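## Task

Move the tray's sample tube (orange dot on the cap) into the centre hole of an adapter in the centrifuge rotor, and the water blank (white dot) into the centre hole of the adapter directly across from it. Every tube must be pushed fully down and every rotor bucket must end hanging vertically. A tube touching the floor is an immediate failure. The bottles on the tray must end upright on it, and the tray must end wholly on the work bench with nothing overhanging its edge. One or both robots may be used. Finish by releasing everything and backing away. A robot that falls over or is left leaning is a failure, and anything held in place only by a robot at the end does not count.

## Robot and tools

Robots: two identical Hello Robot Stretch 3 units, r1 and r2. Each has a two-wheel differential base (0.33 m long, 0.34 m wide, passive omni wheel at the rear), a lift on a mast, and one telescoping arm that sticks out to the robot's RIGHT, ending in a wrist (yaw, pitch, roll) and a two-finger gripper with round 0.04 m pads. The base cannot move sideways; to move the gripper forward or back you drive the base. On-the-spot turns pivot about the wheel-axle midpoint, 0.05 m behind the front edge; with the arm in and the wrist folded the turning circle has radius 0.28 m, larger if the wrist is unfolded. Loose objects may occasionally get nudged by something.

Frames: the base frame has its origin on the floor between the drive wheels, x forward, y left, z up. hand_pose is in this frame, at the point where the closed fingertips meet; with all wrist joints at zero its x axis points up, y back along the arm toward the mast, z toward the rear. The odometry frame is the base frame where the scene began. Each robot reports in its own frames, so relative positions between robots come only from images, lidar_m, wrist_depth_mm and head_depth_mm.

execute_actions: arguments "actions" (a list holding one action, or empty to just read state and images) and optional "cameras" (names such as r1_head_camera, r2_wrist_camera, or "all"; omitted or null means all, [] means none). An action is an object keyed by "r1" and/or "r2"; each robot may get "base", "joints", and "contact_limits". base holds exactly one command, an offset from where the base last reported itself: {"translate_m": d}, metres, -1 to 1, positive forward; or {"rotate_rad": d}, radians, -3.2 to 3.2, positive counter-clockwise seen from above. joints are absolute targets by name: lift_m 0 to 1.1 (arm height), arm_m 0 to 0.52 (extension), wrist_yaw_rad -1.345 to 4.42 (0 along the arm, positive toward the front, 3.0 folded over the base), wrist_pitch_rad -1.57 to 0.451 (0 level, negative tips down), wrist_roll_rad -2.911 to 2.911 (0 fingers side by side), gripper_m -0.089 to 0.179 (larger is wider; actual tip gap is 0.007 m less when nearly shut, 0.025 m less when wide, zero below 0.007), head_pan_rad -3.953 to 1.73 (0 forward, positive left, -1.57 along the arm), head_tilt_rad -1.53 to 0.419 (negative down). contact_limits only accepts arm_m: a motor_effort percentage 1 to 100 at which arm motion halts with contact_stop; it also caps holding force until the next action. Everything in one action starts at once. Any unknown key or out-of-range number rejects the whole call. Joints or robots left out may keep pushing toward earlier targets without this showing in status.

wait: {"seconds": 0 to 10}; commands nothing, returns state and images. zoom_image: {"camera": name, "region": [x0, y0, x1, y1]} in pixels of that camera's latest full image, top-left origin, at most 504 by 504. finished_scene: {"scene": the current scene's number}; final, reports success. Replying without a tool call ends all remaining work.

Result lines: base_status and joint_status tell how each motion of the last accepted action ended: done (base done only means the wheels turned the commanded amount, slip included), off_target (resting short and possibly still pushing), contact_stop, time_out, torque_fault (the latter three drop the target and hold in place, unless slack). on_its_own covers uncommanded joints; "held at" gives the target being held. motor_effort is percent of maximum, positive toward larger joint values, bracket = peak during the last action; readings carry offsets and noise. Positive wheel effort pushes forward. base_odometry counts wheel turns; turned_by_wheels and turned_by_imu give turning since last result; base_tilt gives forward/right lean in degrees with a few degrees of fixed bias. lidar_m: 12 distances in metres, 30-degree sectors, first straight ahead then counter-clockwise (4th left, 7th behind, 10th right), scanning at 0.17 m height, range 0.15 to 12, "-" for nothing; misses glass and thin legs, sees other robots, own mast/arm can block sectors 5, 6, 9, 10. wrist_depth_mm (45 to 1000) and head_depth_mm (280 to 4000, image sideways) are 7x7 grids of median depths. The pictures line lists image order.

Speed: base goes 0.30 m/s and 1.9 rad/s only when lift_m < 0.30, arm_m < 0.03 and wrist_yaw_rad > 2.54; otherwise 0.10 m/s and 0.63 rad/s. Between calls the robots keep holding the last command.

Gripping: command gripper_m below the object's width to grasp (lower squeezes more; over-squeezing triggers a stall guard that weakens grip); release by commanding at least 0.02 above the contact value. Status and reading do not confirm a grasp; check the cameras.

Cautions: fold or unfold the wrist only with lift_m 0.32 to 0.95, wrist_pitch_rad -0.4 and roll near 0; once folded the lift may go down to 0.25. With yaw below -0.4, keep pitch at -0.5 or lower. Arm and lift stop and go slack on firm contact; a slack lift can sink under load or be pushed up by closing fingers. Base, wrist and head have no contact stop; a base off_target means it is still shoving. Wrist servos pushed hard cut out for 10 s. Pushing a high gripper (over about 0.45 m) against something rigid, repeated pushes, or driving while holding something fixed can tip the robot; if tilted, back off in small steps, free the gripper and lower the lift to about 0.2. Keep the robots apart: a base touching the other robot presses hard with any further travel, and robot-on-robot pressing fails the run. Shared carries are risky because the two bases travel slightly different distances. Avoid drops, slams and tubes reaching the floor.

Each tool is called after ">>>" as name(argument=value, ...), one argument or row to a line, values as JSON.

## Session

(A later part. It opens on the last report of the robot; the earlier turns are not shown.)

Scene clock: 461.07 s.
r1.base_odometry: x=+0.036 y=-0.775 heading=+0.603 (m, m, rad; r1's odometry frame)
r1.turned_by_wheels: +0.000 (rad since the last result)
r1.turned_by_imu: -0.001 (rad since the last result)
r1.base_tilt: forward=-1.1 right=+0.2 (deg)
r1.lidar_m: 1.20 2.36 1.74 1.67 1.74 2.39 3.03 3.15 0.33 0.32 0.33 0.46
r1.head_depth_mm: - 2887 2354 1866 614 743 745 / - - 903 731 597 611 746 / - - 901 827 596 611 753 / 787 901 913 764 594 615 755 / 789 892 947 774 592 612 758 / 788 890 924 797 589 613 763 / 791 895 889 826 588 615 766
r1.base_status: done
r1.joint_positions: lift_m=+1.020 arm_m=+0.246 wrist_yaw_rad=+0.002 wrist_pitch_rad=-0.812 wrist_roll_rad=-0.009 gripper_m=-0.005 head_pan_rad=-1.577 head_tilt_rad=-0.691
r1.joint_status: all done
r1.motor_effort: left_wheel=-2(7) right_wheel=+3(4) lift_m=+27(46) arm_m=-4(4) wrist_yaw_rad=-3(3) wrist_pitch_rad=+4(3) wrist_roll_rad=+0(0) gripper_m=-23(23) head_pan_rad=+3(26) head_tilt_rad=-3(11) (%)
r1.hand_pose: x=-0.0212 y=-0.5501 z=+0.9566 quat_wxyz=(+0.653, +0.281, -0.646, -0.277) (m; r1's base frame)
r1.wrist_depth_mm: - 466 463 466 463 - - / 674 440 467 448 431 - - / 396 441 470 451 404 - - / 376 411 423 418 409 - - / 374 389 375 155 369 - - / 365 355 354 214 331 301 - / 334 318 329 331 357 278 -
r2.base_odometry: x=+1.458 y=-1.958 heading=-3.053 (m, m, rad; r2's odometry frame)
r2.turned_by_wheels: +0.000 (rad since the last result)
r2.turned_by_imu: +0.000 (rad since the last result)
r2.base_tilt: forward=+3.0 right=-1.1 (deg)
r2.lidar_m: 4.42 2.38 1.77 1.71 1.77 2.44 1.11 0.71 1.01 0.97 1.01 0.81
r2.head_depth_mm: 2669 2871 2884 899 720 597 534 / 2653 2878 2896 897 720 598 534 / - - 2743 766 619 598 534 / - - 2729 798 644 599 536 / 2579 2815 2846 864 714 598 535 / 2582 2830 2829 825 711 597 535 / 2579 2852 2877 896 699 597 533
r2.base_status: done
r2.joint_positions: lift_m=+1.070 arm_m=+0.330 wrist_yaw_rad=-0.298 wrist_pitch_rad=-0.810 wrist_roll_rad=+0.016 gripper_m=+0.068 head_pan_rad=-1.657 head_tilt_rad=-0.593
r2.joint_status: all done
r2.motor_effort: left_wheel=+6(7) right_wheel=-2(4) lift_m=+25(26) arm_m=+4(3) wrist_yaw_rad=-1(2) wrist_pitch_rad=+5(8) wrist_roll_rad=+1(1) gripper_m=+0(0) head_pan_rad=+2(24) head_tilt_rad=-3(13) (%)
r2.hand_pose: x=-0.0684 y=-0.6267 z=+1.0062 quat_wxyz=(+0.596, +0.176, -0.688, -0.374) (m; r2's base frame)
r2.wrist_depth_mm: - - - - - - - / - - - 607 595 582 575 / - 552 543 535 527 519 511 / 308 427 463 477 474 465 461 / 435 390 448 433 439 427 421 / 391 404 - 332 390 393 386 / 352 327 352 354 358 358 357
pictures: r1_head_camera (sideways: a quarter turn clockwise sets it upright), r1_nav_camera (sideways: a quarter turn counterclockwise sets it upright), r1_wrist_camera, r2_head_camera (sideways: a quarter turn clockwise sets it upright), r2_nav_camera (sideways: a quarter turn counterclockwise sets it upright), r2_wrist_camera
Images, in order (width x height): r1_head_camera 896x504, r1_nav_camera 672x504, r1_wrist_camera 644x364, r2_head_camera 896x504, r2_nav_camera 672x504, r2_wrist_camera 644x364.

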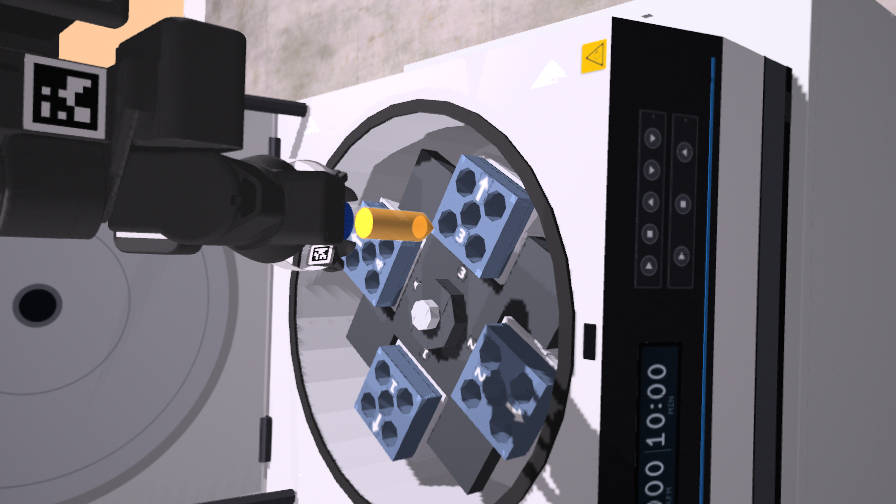

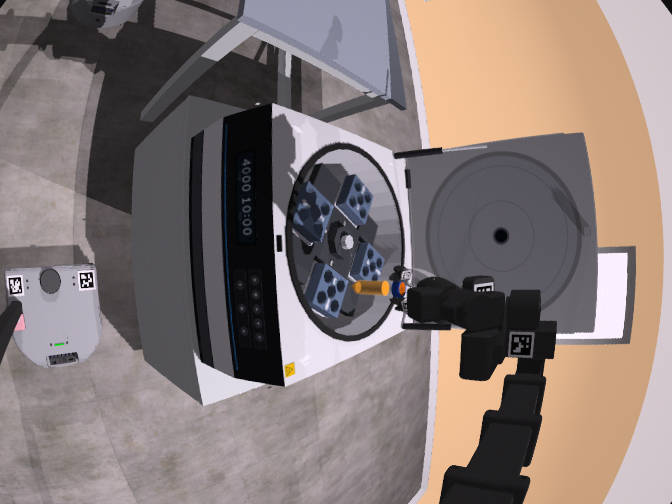

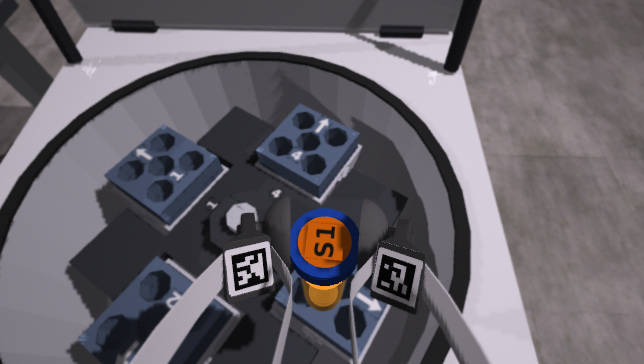

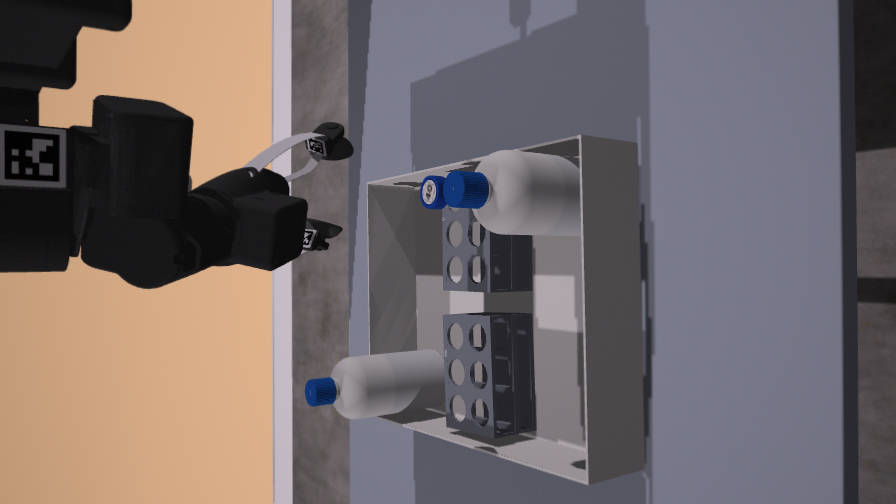

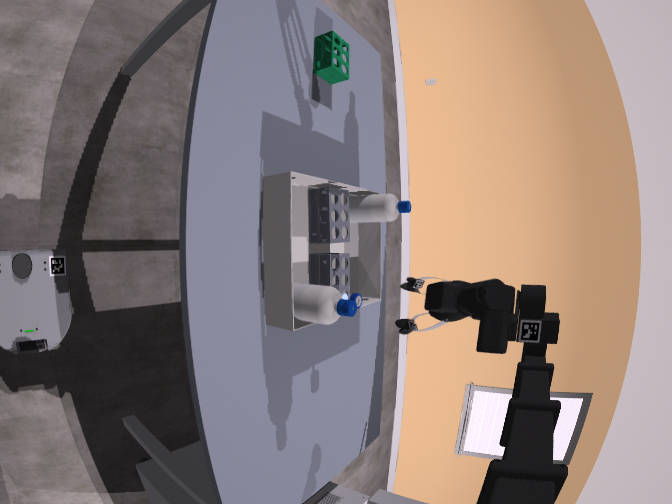

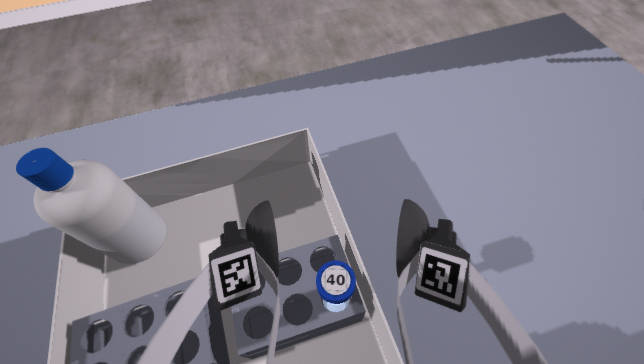

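>>> execute_actions(
  actions=[
    {"r1": {"base": {"translate_m": -0.015}, "joints": {"arm_m": 0.276, "lift_m": 0.975}}, "r2": {"base": {"translate_m": -0.008}, "joints": {"arm_m": 0.342, "lift_m": 0.99}}},
  ],
  cameras=["r1_head_camera", "r1_wrist_camera", "r2_head_camera", "r2_wrist_camera"],
)

Scene clock: 530.20 s.
r1.base_odometry: x=+0.024 y=-0.783 heading=+0.603 (m, m, rad; r1's odometry frame)
r1.turned_by_wheels: +0.000 (rad since the last result)
r1.turned_by_imu: -0.001 (rad since the last result)
r1.base_tilt: forward=-1.1 right=+0.2 (deg)
r1.lidar_m: 1.21 2.37 1.74 1.68 1.75 2.39 3.02 3.16 0.33 0.32 0.33 0.46
r1.head_depth_mm: 2619 - 2313 1912 918 759 743 / 760 - 894 715 599 610 747 / 758 - 871 828 596 612 750 / 785 878 923 754 594 610 754 / 787 888 947 775 593 613 756 / 789 893 936 795 591 612 761 / 792 896 893 806 590 613 766
r1.base_status: done
r1.joint_positions: lift_m=+0.975 arm_m=+0.276 wrist_yaw_rad=+0.002 wrist_pitch_rad=-0.812 wrist_roll_rad=-0.009 gripper_m=-0.005 head_pan_rad=-1.577 head_tilt_rad=-0.691
r1.joint_status: all done
r1.motor_effort: left_wheel=-3(8) right_wheel=+3(5) lift_m=+26(26) arm_m=+3(4) wrist_yaw_rad=-2(2) wrist_pitch_rad=+4(4) wrist_roll_rad=+0(0) gripper_m=-23(22) head_pan_rad=+3(3) head_tilt_rad=-2(3) (%)
r1.hand_pose: x=-0.0212 y=-0.5795 z=+0.9116 quat_wxyz=(+0.653, +0.281, -0.646, -0.278) (m; r1's base frame)
r1.wrist_depth_mm: 416 418 414 410 410 - - / 367 400 437 402 370 - - / 364 406 400 395 343 - - / 368 353 367 367 358 - - / 357 335 314 154 324 275 - / 318 314 303 214 295 253 - / 275 276 290 274 319 235 975
r2.base_odometry: x=+1.466 y=-1.957 heading=-3.053 (m, m, rad; r2's odometry frame)
r2.turned_by_wheels: +0.000 (rad since the last result)
r2.turned_by_imu: +0.000 (rad since the last result)
r2.base_tilt: forward=+3.0 right=-1.0 (deg)
r2.lidar_m: 4.42 2.38 1.77 1.71 1.78 2.44 1.11 0.71 1.01 0.97 1.01 0.82
r2.head_depth_mm: 2610 - - 898 720 599 534 / 2585 - 2750 896 717 599 535 / 2591 - - 814 622 597 533 / 2602 2851 - 796 644 600 532 / 2598 2852 2879 831 712 598 533 / 2592 2838 2898 797 715 598 533 / 2561 2838 2867 897 676 597 533
r2.base_status: done
r2.joint_positions: lift_m=+0.990 arm_m=+0.342 wrist_yaw_rad=-0.298 wrist_pitch_rad=-0.810 wrist_roll_rad=+0.016 gripper_m=+0.068 head_pan_rad=-1.657 head_tilt_rad=-0.593
r2.joint_status: all done
r2.motor_effort: left_wheel=+6(8) right_wheel=-3(6) lift_m=+15(20) arm_m=+4(4) wrist_yaw_rad=-1(1) wrist_pitch_rad=+5(5) wrist_roll_rad=+1(1) gripper_m=+0(0) head_pan_rad=+3(2) head_tilt_rad=-3(3) (%)
r2.hand_pose: x=-0.0683 y=-0.6387 z=+0.9268 quat_wxyz=(+0.596, +0.176, -0.688, -0.374) (m; r2's base frame)
r2.wrist_depth_mm: - - - - 549 531 524 / - 500 491 477 474 469 459 / 442 443 381 417 419 418 411 / 273 374 388 378 378 373 372 / 308 347 355 286 351 340 338 / 317 288 - 248 312 312 309 / 253 247 253 284 285 291 286
pictures: r1_head_camera (sideways: a quarter turn clockwise sets it upright), r1_wrist_camera, r2_head_camera (sideways: a quarter turn clockwise sets it upright), r2_wrist_camera
Images, in order (width x height): r1_head_camera 896x504, r1_wrist_camera 644x364, r2_head_camera 896x504, r2_wrist_camera 644x364.

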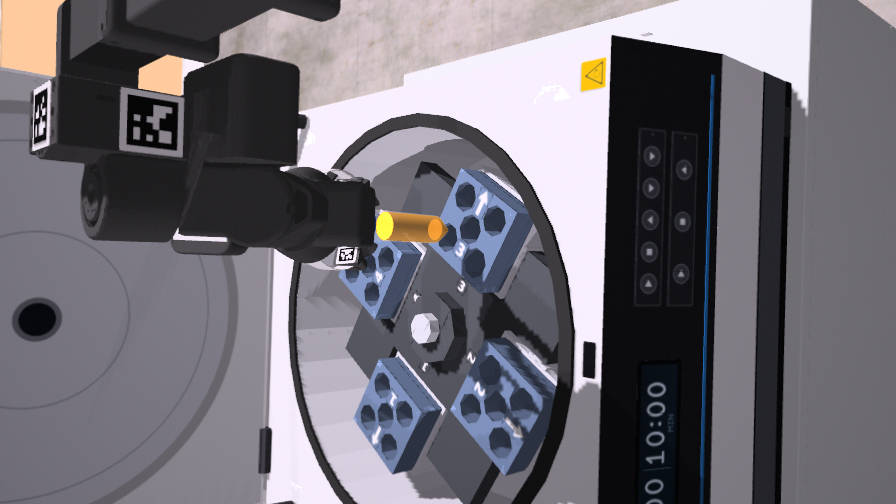

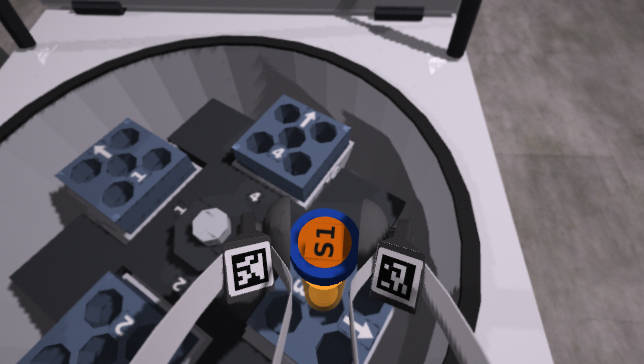

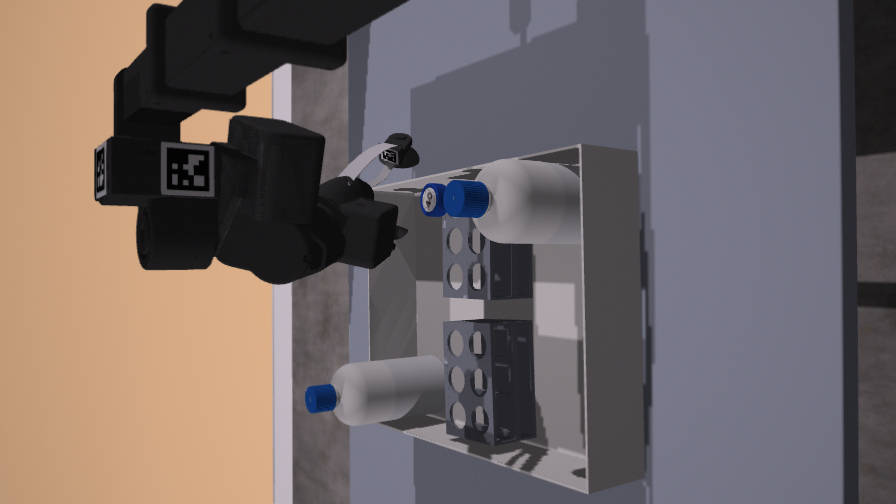

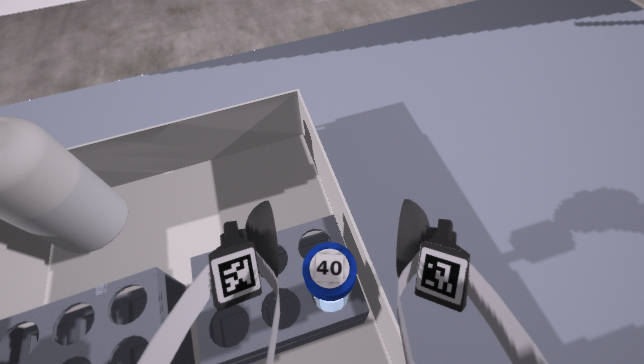

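>>> zoom_image(
  camera="r1_wrist_camera",
  region=[220, 204, 430, 364],
)

>>> zoom_image(
  camera="r1_head_camera",
  region=[360, 150, 560, 310],
)

>>> zoom_image(
  camera="r2_wrist_camera",
  region=[200, 164, 480, 364],
)

Region (220, 204, 430, 364) of r1_wrist_camera's 644x364 image, scaled by 2.400; it fills the top 384 rows of this view, and the rest is white.

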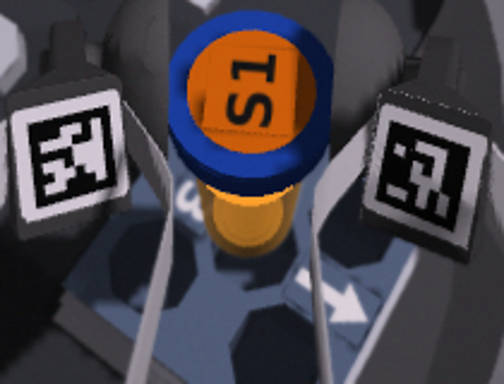

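Region (360, 150, 560, 310) of r1_head_camera's 896x504 image, scaled by 2.520, with more detail than that image has; it fills the top 403 rows of this view, and the rest is white.

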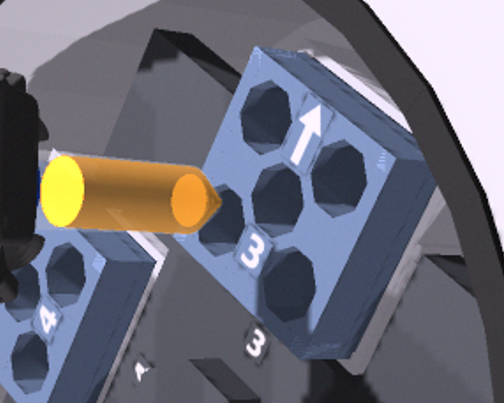

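Region (200, 164, 480, 364) of r2_wrist_camera's 644x364 image, scaled by 1.800; it fills the top 360 rows of this view, and the rest is white.

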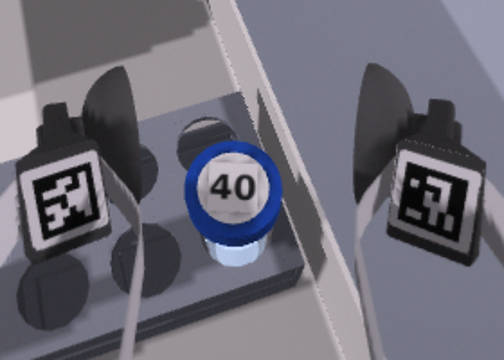

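>>> execute_actions(
  actions=[
    {"r1": {"joints": {"wrist_yaw_rad": -0.018, "lift_m": 0.94}}, "r2": {"joints": {"wrist_yaw_rad": -0.28, "lift_m": 0.942}}},
  ],
  cameras=["r1_head_camera", "r1_wrist_camera", "r2_head_camera", "r2_wrist_camera"],
)

Scene clock: 566.23 s.
r1.base_odometry: x=+0.024 y=-0.783 heading=+0.603 (m, m, rad; r1's odometry frame)
r1.turned_by_wheels: +0.000 (rad since the last result)
r1.turned_by_imu: -0.001 (rad since the last result)
r1.base_tilt: forward=-1.2 right=+0.2 (deg)
r1.lidar_m: 1.21 2.37 1.74 1.68 1.74 2.40 3.02 3.13 0.33 0.32 0.34 0.46
r1.head_depth_mm: 2741 - 2308 1862 917 758 742 / 775 - 831 718 598 610 744 / 783 - - 821 596 610 751 / 785 873 940 746 593 610 755 / 786 891 952 777 593 613 758 / 791 889 939 795 591 612 759 / 792 892 891 807 589 613 764
r1.base_status: not commanded
r1.joint_positions: lift_m=+0.940 arm_m=+0.276 wrist_yaw_rad=-0.015 wrist_pitch_rad=-0.812 wrist_roll_rad=-0.009 gripper_m=-0.005 head_pan_rad=-1.577 head_tilt_rad=-0.691
r1.joint_status: all done
r1.motor_effort: left_wheel=-3(3) right_wheel=+3(3) lift_m=+27(30) arm_m=+3(3) wrist_yaw_rad=-3(4) wrist_pitch_rad=+4(3) wrist_roll_rad=+0(0) gripper_m=-24(23) head_pan_rad=+2(2) head_tilt_rad=-3(2) (%)
r1.hand_pose: x=-0.0239 y=-0.5795 z=+0.8766 quat_wxyz=(+0.651, +0.276, -0.648, -0.283) (m; r1's base frame)
r1.wrist_depth_mm: 363 373 379 368 359 - - / 342 396 407 381 325 - - / 341 346 353 359 329 298 - / 329 319 327 326 333 265 - / 305 299 284 154 310 237 - / 277 281 276 213 266 218 - / 242 250 260 242 309 203 892
r2.base_odometry: x=+1.466 y=-1.957 heading=-3.053 (m, m, rad; r2's odometry frame)
r2.turned_by_wheels: +0.000 (rad since the last result)
r2.turned_by_imu: -0.001 (rad since the last result)
r2.base_tilt: forward=+2.8 right=-1.1 (deg)
r2.lidar_m: 4.44 2.38 1.77 1.71 1.78 2.44 1.11 0.70 1.01 0.97 1.01 0.82
r2.head_depth_mm: 2609 2869 - - 718 597 533 / 2600 2836 1912 900 717 597 534 / 2600 2769 - 715 621 599 534 / 2599 2824 - 791 645 598 535 / 2586 2886 2839 833 714 599 533 / 2583 2854 2838 799 715 596 534 / 2579 2825 2866 898 677 597 533
r2.base_status: not commanded
r2.joint_positions: lift_m=+0.942 arm_m=+0.342 wrist_yaw_rad=-0.283 wrist_pitch_rad=-0.810 wrist_roll_rad=+0.016 gripper_m=+0.068 head_pan_rad=-1.657 head_tilt_rad=-0.593
r2.joint_status: all done
r2.motor_effort: left_wheel=+6(6) right_wheel=-2(3) lift_m=+15(15) arm_m=+4(4) wrist_yaw_rad=+3(4) wrist_pitch_rad=+5(5) wrist_roll_rad=+1(1) gripper_m=+0(1) head_pan_rad=+3(2) head_tilt_rad=-4(3) (%)
r2.hand_pose: x=-0.0660 y=-0.6394 z=+0.8788 quat_wxyz=(+0.599, +0.182, -0.687, -0.369) (m; r2's base frame)
r2.wrist_depth_mm: - - 481 473 460 453 443 / 430 424 328 396 405 396 388 / 294 333 357 352 358 353 349 / 270 330 327 318 324 318 314 / 298 300 261 164 293 289 287 / 230 227 - 206 239 265 263 / 203 209 210 241 241 245 243
pictures: r1_head_camera (sideways: a quarter turn clockwise sets it upright), r1_wrist_camera, r2_head_camera (sideways: a quarter turn clockwise sets it upright), r2_wrist_camera
Images, in order (width x height): r1_head_camera 896x504, r1_wrist_camera 644x364, r2_head_camera 896x504, r2_wrist_camera 644x364.

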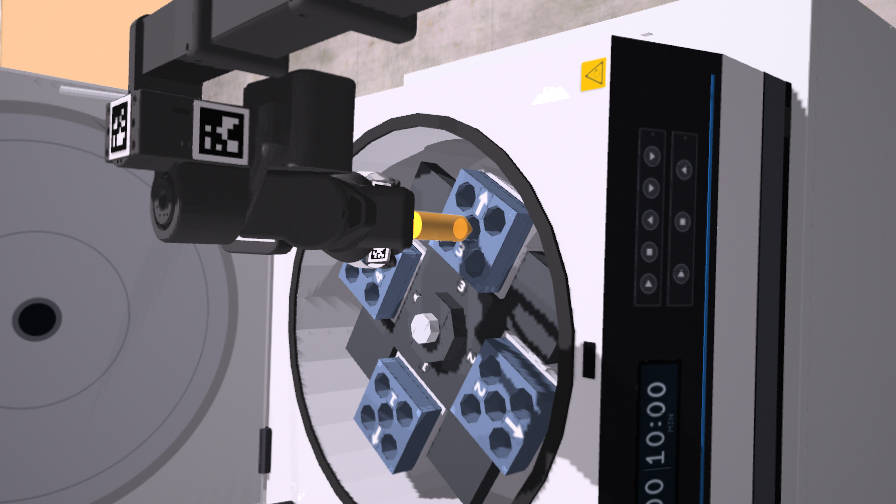

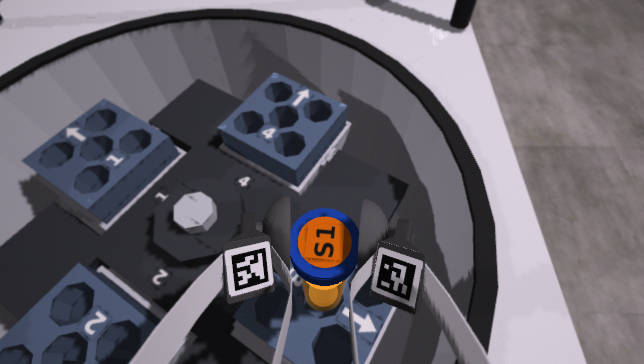

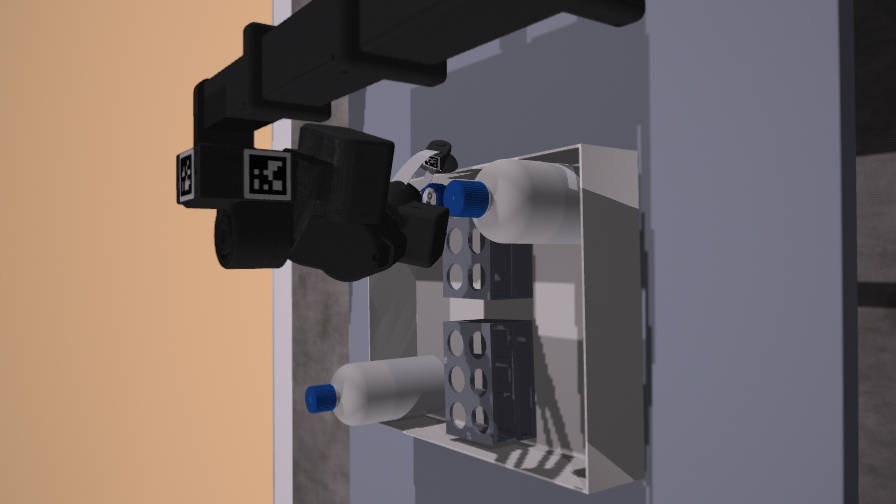

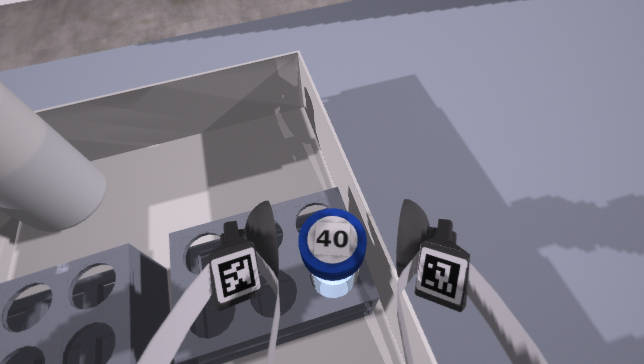

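>>> zoom_image(
  camera="r1_wrist_camera",
  region=[220, 204, 430, 364],
)

>>> zoom_image(
  camera="r1_head_camera",
  region=[390, 160, 550, 300],
)

>>> zoom_image(
  camera="r2_wrist_camera",
  region=[200, 164, 480, 364],
)

Region (220, 204, 430, 364) of r1_wrist_camera's 644x364 image, scaled by 2.400; it fills the top 384 rows of this view, and the rest is white.

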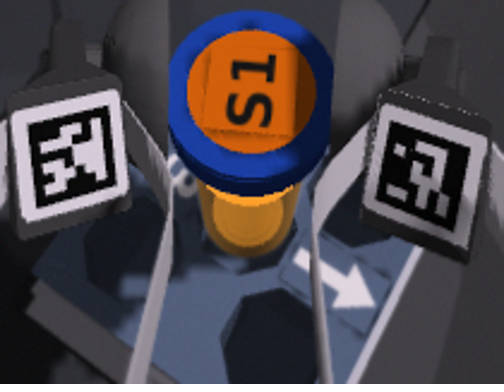

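Region (390, 160, 550, 300) of r1_head_camera's 896x504 image, scaled by 3.150, with more detail than that image has; it fills the top 441 rows of this view, and the rest is white.

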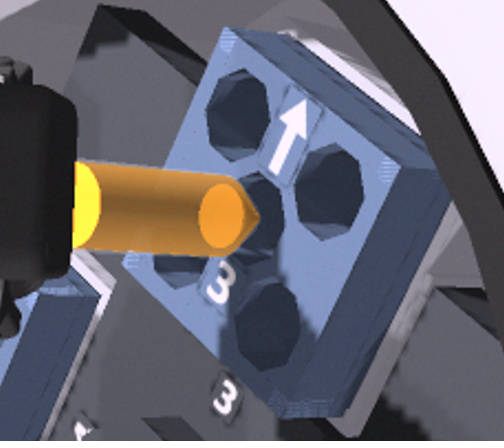

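Region (200, 164, 480, 364) of r2_wrist_camera's 644x364 image, scaled by 1.800; it fills the top 360 rows of this view, and the rest is white.

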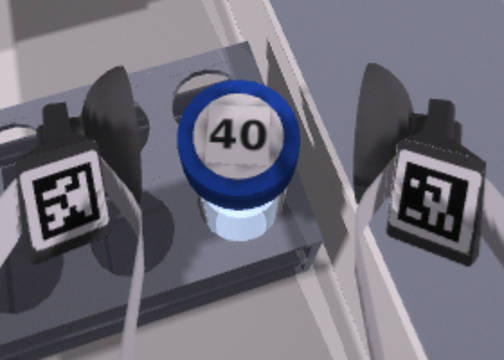

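>>> execute_actions(
  actions=[
    {"r1": {"joints": {"lift_m": 0.885}}, "r2": {"joints": {"wrist_yaw_rad": -0.27, "lift_m": 0.936, "arm_m": 0.344, "gripper_m": -0.01}}},
  ],
  cameras=["r1_head_camera", "r1_wrist_camera", "r2_head_camera", "r2_wrist_camera"],
)

Scene clock: 584.13 s.
r1.base_odometry: x=+0.024 y=-0.783 heading=+0.603 (m, m, rad; r1's odometry frame)
r1.turned_by_wheels: +0.000 (rad since the last result)
r1.turned_by_imu: -0.001 (rad since the last result)
r1.base_tilt: forward=-1.0 right=+0.3 (deg)
r1.lidar_m: 1.20 2.37 1.74 1.68 1.74 2.39 3.01 3.13 0.33 0.32 0.34 0.46
r1.head_depth_mm: 2751 2960 - - 613 750 743 / 783 868 - 698 598 611 747 / 787 870 - 756 595 611 752 / 786 887 938 747 595 613 756 / 787 889 949 777 592 614 758 / 789 891 940 797 590 612 760 / 793 894 896 808 589 614 766
r1.base_status: not commanded
r1.joint_positions: lift_m=+0.885 arm_m=+0.276 wrist_yaw_rad=-0.015 wrist_pitch_rad=-0.812 wrist_roll_rad=-0.009 gripper_m=-0.005 head_pan_rad=-1.577 head_tilt_rad=-0.691
r1.joint_status: all done
r1.motor_effort: left_wheel=-3(3) right_wheel=+4(3) lift_m=+27(31) arm_m=+3(3) wrist_yaw_rad=-3(3) wrist_pitch_rad=+3(3) wrist_roll_rad=+0(1) gripper_m=-23(24) head_pan_rad=+3(3) head_tilt_rad=-3(3) (%)
r1.hand_pose: x=-0.0239 y=-0.5794 z=+0.8216 quat_wxyz=(+0.651, +0.276, -0.648, -0.283) (m; r1's base frame)
r1.wrist_depth_mm: 312 351 362 332 280 277 - / 299 330 307 308 295 241 - / 268 288 290 291 297 219 - / 265 242 258 269 281 200 - / 247 238 242 155 314 187 183 / 201 229 231 195 266 171 166 / 196 197 210 198 278 154 154
r2.base_odometry: x=+1.466 y=-1.957 heading=-3.053 (m, m, rad; r2's odometry frame)
r2.turned_by_wheels: +0.000 (rad since the last result)
r2.turned_by_imu: -0.001 (rad since the last result)
r2.base_tilt: forward=+2.9 right=-1.0 (deg)
r2.lidar_m: 4.43 2.38 1.78 1.71 1.77 2.45 1.12 0.70 1.01 0.97 1.01 0.83
r2.head_depth_mm: 2568 2885 - - 718 597 533 / 2572 2813 1939 896 718 599 533 / 2582 2808 - 665 618 599 534 / 2586 2818 - 790 644 598 534 / 2593 2872 2869 832 714 598 534 / 2603 2850 2867 800 714 598 532 / 2556 2834 2874 895 677 597 533
r2.base_status: not commanded
r2.joint_positions: lift_m=+0.936 arm_m=+0.344 wrist_yaw_rad=-0.273 wrist_pitch_rad=-0.812 wrist_roll_rad=+0.016 gripper_m=-0.009 head_pan_rad=-1.657 head_tilt_rad=-0.593
r2.joint_status: all done
r2.motor_effort: left_wheel=+6(6) right_wheel=-3(3) lift_m=+15(17) arm_m=+4(4) wrist_yaw_rad=+3(3) wrist_pitch_rad=+6(6) wrist_roll_rad=+1(1) gripper_m=-20(92) head_pan_rad=+2(3) head_tilt_rad=-3(3) (%)
r2.hand_pose: x=-0.0644 y=-0.6415 z=+0.8725 quat_wxyz=(+0.600, +0.186, -0.686, -0.367) (m; r2's base frame)
r2.wrist_depth_mm: - - 466 456 451 438 430 / 420 415 322 377 390 386 380 / 279 334 348 344 349 344 338 / 270 323 319 309 313 308 306 / 291 294 249 152 288 283 280 / 218 221 209 194 241 259 256 / 198 204 210 236 234 239 236
pictures: r1_head_camera (sideways: a quarter turn clockwise sets it upright), r1_wrist_camera, r2_head_camera (sideways: a quarter turn clockwise sets it upright), r2_wrist_camera
Images, in order (width x height): r1_head_camera 896x504, r1_wrist_camera 644x364, r2_head_camera 896x504, r2_wrist_camera 644x364.

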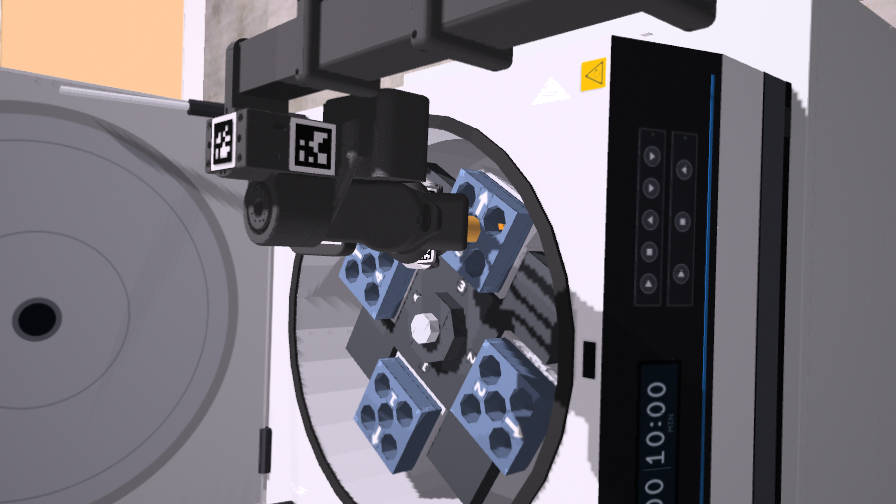

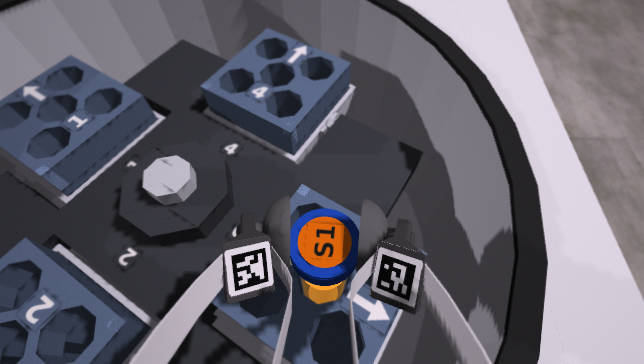

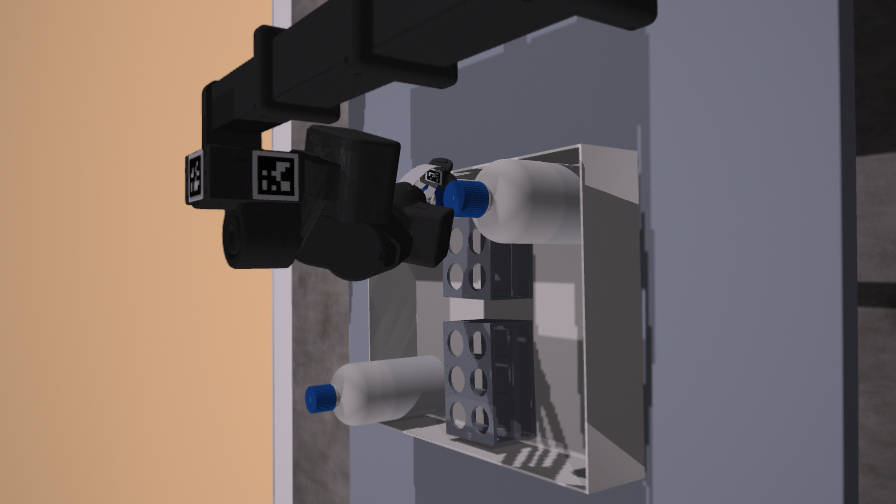

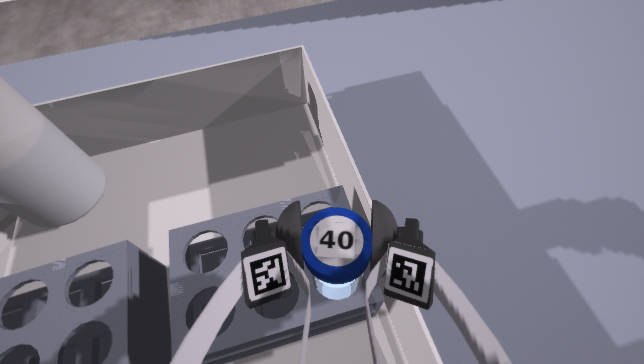

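>>> execute_actions(
  actions=[
    {"r1": {"joints": {"lift_m": 0.859}}, "r2": {"joints": {"lift_m": 1.04}}},
  ],
  cameras=["r1_head_camera", "r1_wrist_camera", "r2_head_camera", "r2_wrist_camera"],
)

Scene clock: 589.93 s.
r1.base_odometry: x=+0.024 y=-0.783 heading=+0.603 (m, m, rad; r1's odometry frame)
r1.turned_by_wheels: +0.000 (rad since the last result)
r1.turned_by_imu: -0.001 (rad since the last result)
r1.base_tilt: forward=-1.0 right=+0.3 (deg)
r1.lidar_m: 1.20 2.37 1.74 1.68 1.74 2.39 3.02 3.14 0.33 0.32 0.33 0.46
r1.head_depth_mm: 2678 2929 2496 - - 690 741 / 783 904 - 679 596 612 745 / 784 886 - 741 594 610 752 / 790 886 947 769 595 612 757 / 790 890 948 775 592 612 756 / 789 894 939 797 590 614 761 / 791 895 892 805 588 613 764
r1.base_status: not commanded
r1.joint_positions: lift_m=+0.859 arm_m=+0.276 wrist_yaw_rad=-0.015 wrist_pitch_rad=-0.812 wrist_roll_rad=-0.009 gripper_m=-0.005 head_pan_rad=-1.577 head_tilt_rad=-0.691
r1.joint_status: all done
r1.motor_effort: left_wheel=-3(3) right_wheel=+3(3) lift_m=+26(25) arm_m=+3(4) wrist_yaw_rad=-3(3) wrist_pitch_rad=+4(4) wrist_roll_rad=+0(0) gripper_m=-23(22) head_pan_rad=+2(2) head_tilt_rad=-2(2) (%)
r1.hand_pose: x=-0.0239 y=-0.5794 z=+0.7955 quat_wxyz=(+0.651, +0.276, -0.648, -0.283) (m; r1's base frame)
r1.wrist_depth_mm: 306 344 325 298 267 231 - / 265 284 268 273 299 207 - / 243 257 264 262 268 199 187 / 240 211 229 229 280 199 166 / 218 215 219 155 307 187 150 / 180 202 205 172 261 170 139 / 175 186 187 205 259 143 128
r2.base_odometry: x=+1.466 y=-1.957 heading=-3.053 (m, m, rad; r2's odometry frame)
r2.turned_by_wheels: +0.000 (rad since the last result)
r2.turned_by_imu: -0.001 (rad since the last result)
r2.base_tilt: forward=+2.9 right=-1.1 (deg)
r2.lidar_m: 4.43 2.39 1.78 1.71 1.78 2.45 1.11 0.70 1.01 0.97 1.01 0.82
r2.head_depth_mm: 2496 2926 2857 897 719 598 535 / 2678 2913 2869 898 719 598 535 / - - 2706 719 622 598 534 / 2530 - 1917 798 643 598 534 / 2593 2862 2841 835 715 597 534 / 2584 2839 2884 798 712 597 534 / 2598 2857 2870 896 676 597 534
r2.base_status: not commanded
r2.joint_positions: lift_m=+1.040 arm_m=+0.344 wrist_yaw_rad=-0.273 wrist_pitch_rad=-0.813 wrist_roll_rad=+0.016 gripper_m=-0.009 head_pan_rad=-1.657 head_tilt_rad=-0.593
r2.joint_status: all done
r2.motor_effort: left_wheel=+6(6) right_wheel=-2(2) lift_m=+25(27) arm_m=+4(4) wrist_yaw_rad=+3(3) wrist_pitch_rad=+6(6) wrist_roll_rad=+1(1) gripper_m=-21(21) head_pan_rad=+2(3) head_tilt_rad=-3(3) (%)
r2.hand_pose: x=-0.0643 y=-0.6413 z=+0.9757 quat_wxyz=(+0.600, +0.186, -0.686, -0.367) (m; r2's base frame)
r2.wrist_depth_mm: - - - - - 614 613 / - - - 554 543 537 524 / 521 508 494 485 486 474 475 / 280 390 434 435 438 430 424 / 334 375 405 152 404 394 388 / 345 377 353 195 353 362 356 / 297 296 295 327 334 332 329
pictures: r1_head_camera (sideways: a quarter turn clockwise sets it upright), r1_wrist_camera, r2_head_camera (sideways: a quarter turn clockwise sets it upright), r2_wrist_camera
Images, in order (width x height): r1_head_camera 896x504, r1_wrist_camera 644x364, r2_head_camera 896x504, r2_wrist_camera 644x364.

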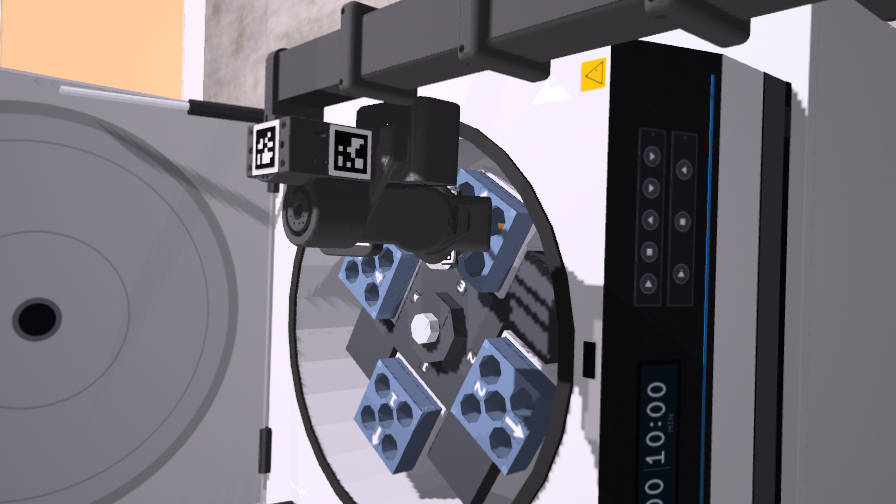

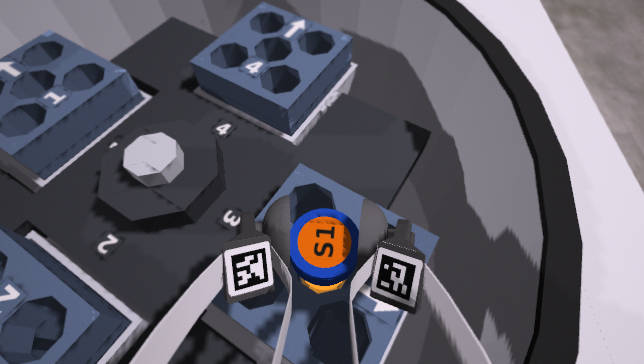

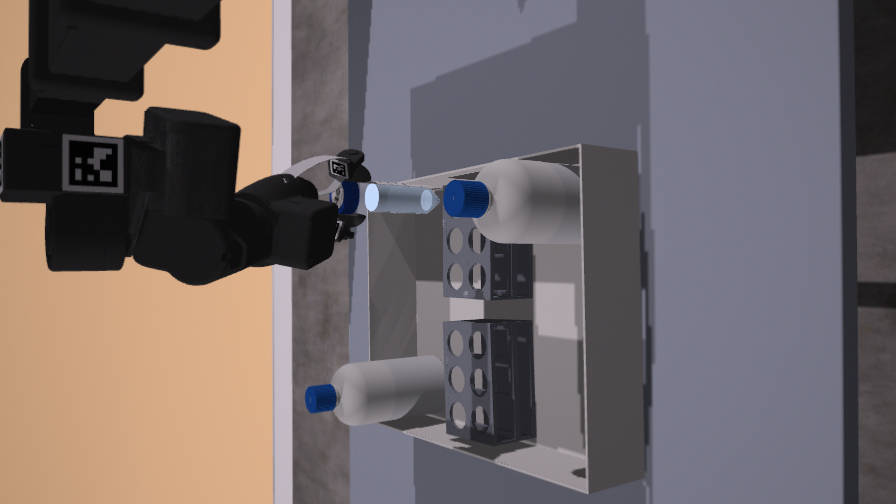

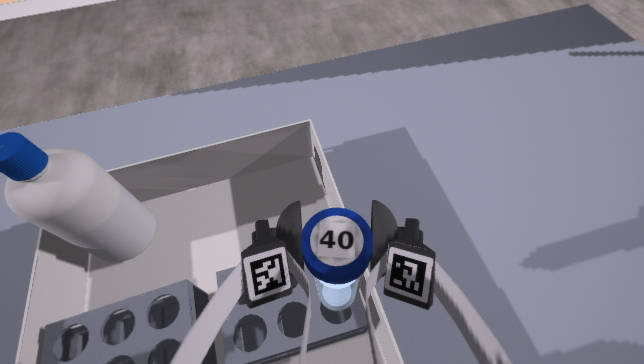

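>>> execute_actions(
  actions=[
    {"r1": {"joints": {"gripper_m": 0.07}}, "r2": {"base": {"translate_m": -0.2}}},
  ],
  cameras=["r1_wrist_camera", "r2_head_camera", "r2_wrist_camera"],
)

Scene clock: 672.27 s.
r1.base_odometry: x=+0.024 y=-0.783 heading=+0.603 (m, m, rad; r1's odometry frame)
r1.turned_by_wheels: +0.000 (rad since the last result)
r1.turned_by_imu: -0.001 (rad since the last result)
r1.base_tilt: forward=-1.1 right=+0.3 (deg)
r1.lidar_m: 1.01 2.37 1.74 1.68 1.74 2.39 3.02 3.14 0.33 0.32 0.34 0.46
r1.head_depth_mm: 2739 2963 2467 - - 693 742 / 783 903 - 677 596 610 749 / 786 888 - 734 596 613 751 / 788 887 950 752 596 613 754 / 790 891 951 778 593 612 759 / 788 896 942 796 589 613 761 / 789 894 897 804 589 612 764
r1.base_status: not commanded
r1.joint_positions: lift_m=+0.859 arm_m=+0.276 wrist_yaw_rad=-0.015 wrist_pitch_rad=-0.812 wrist_roll_rad=-0.009 gripper_m=+0.070 head_pan_rad=-1.577 head_tilt_rad=-0.691
r1.joint_status: all done
r1.motor_effort: left_wheel=-3(3) right_wheel=+3(3) lift_m=+26(26) arm_m=+4(3) wrist_yaw_rad=-2(3) wrist_pitch_rad=+3(4) wrist_roll_rad=+0(0) gripper_m=+0(99) head_pan_rad=+3(2) head_tilt_rad=-3(2) (%)
r1.hand_pose: x=-0.0239 y=-0.5794 z=+0.7955 quat_wxyz=(+0.651, +0.276, -0.648, -0.283) (m; r1's base frame)
r1.wrist_depth_mm: 308 346 322 295 266 230 - / 264 287 270 276 294 209 - / 242 258 262 263 268 199 187 / 240 213 230 226 281 198 166 / 218 215 212 161 232 189 150 / 180 204 202 172 175 161 139 / 174 185 187 206 260 141 129
r2.base_odometry: x=+1.665 y=-1.939 heading=-3.052 (m, m, rad; r2's odometry frame)
r2.turned_by_wheels: +0.000 (rad since the last result)
r2.turned_by_imu: -0.001 (rad since the last result)
r2.base_tilt: forward=+2.9 right=-1.1 (deg)
r2.lidar_m: 4.64 2.38 1.77 1.71 1.78 2.45 1.05 0.53 0.88 0.97 1.01 1.01
r2.head_depth_mm: 2487 2932 2871 897 718 599 533 / 2654 2906 2890 898 717 598 533 / - - 2752 867 718 598 535 / 2563 - 1921 895 718 597 533 / 2572 2856 2850 896 718 598 534 / 2564 2843 2844 791 628 599 532 / 2572 2841 2844 793 627 597 533
r2.base_status: done
r2.joint_positions: lift_m=+1.040 arm_m=+0.344 wrist_yaw_rad=-0.273 wrist_pitch_rad=-0.813 wrist_roll_rad=+0.016 gripper_m=-0.009 head_pan_rad=-1.657 head_tilt_rad=-0.593
r2.joint_status: not commanded
r2.motor_effort: left_wheel=+6(7) right_wheel=-2(6) lift_m=+25(25) arm_m=+4(4) wrist_yaw_rad=+2(3) wrist_pitch_rad=+6(6) wrist_roll_rad=+1(0) gripper_m=-21(21) head_pan_rad=+2(2) head_tilt_rad=-3(3) (%)
r2.hand_pose: x=-0.0643 y=-0.6413 z=+0.9757 quat_wxyz=(+0.600, +0.186, -0.686, -0.367) (m; r2's base frame)
r2.wrist_depth_mm: - - - - - - - / - - - 554 539 535 - / 511 512 500 492 483 480 496 / 433 412 450 442 439 427 427 / 410 402 412 152 405 393 387 / 376 368 372 195 357 359 358 / 308 294 342 342 336 332 327
pictures: r1_wrist_camera, r2_head_camera (sideways: a quarter turn clockwise sets it upright), r2_wrist_camera
Images, in order (width x height): r1_wrist_camera 644x364, r2_head_camera 896x504, r2_wrist_camera 644x364.

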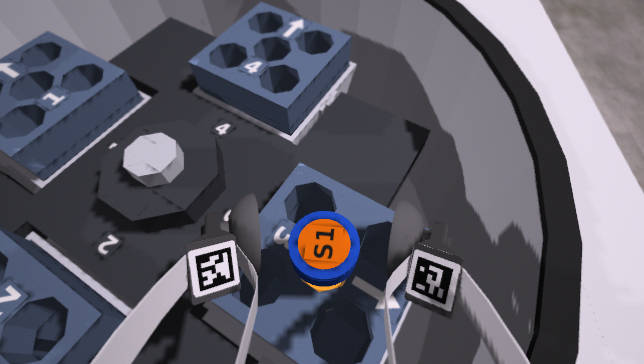

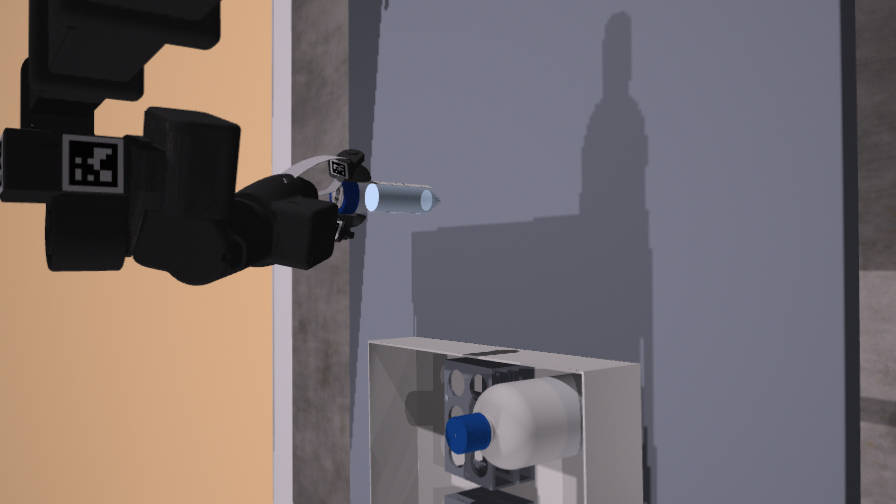

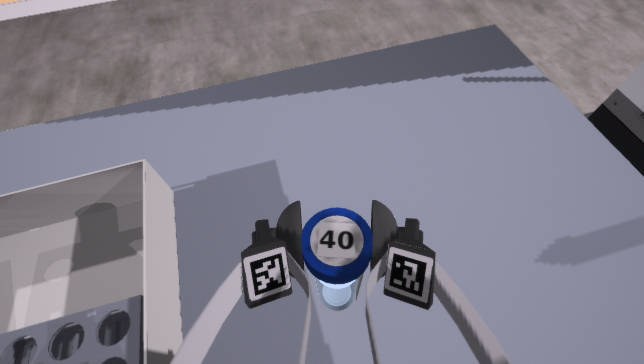

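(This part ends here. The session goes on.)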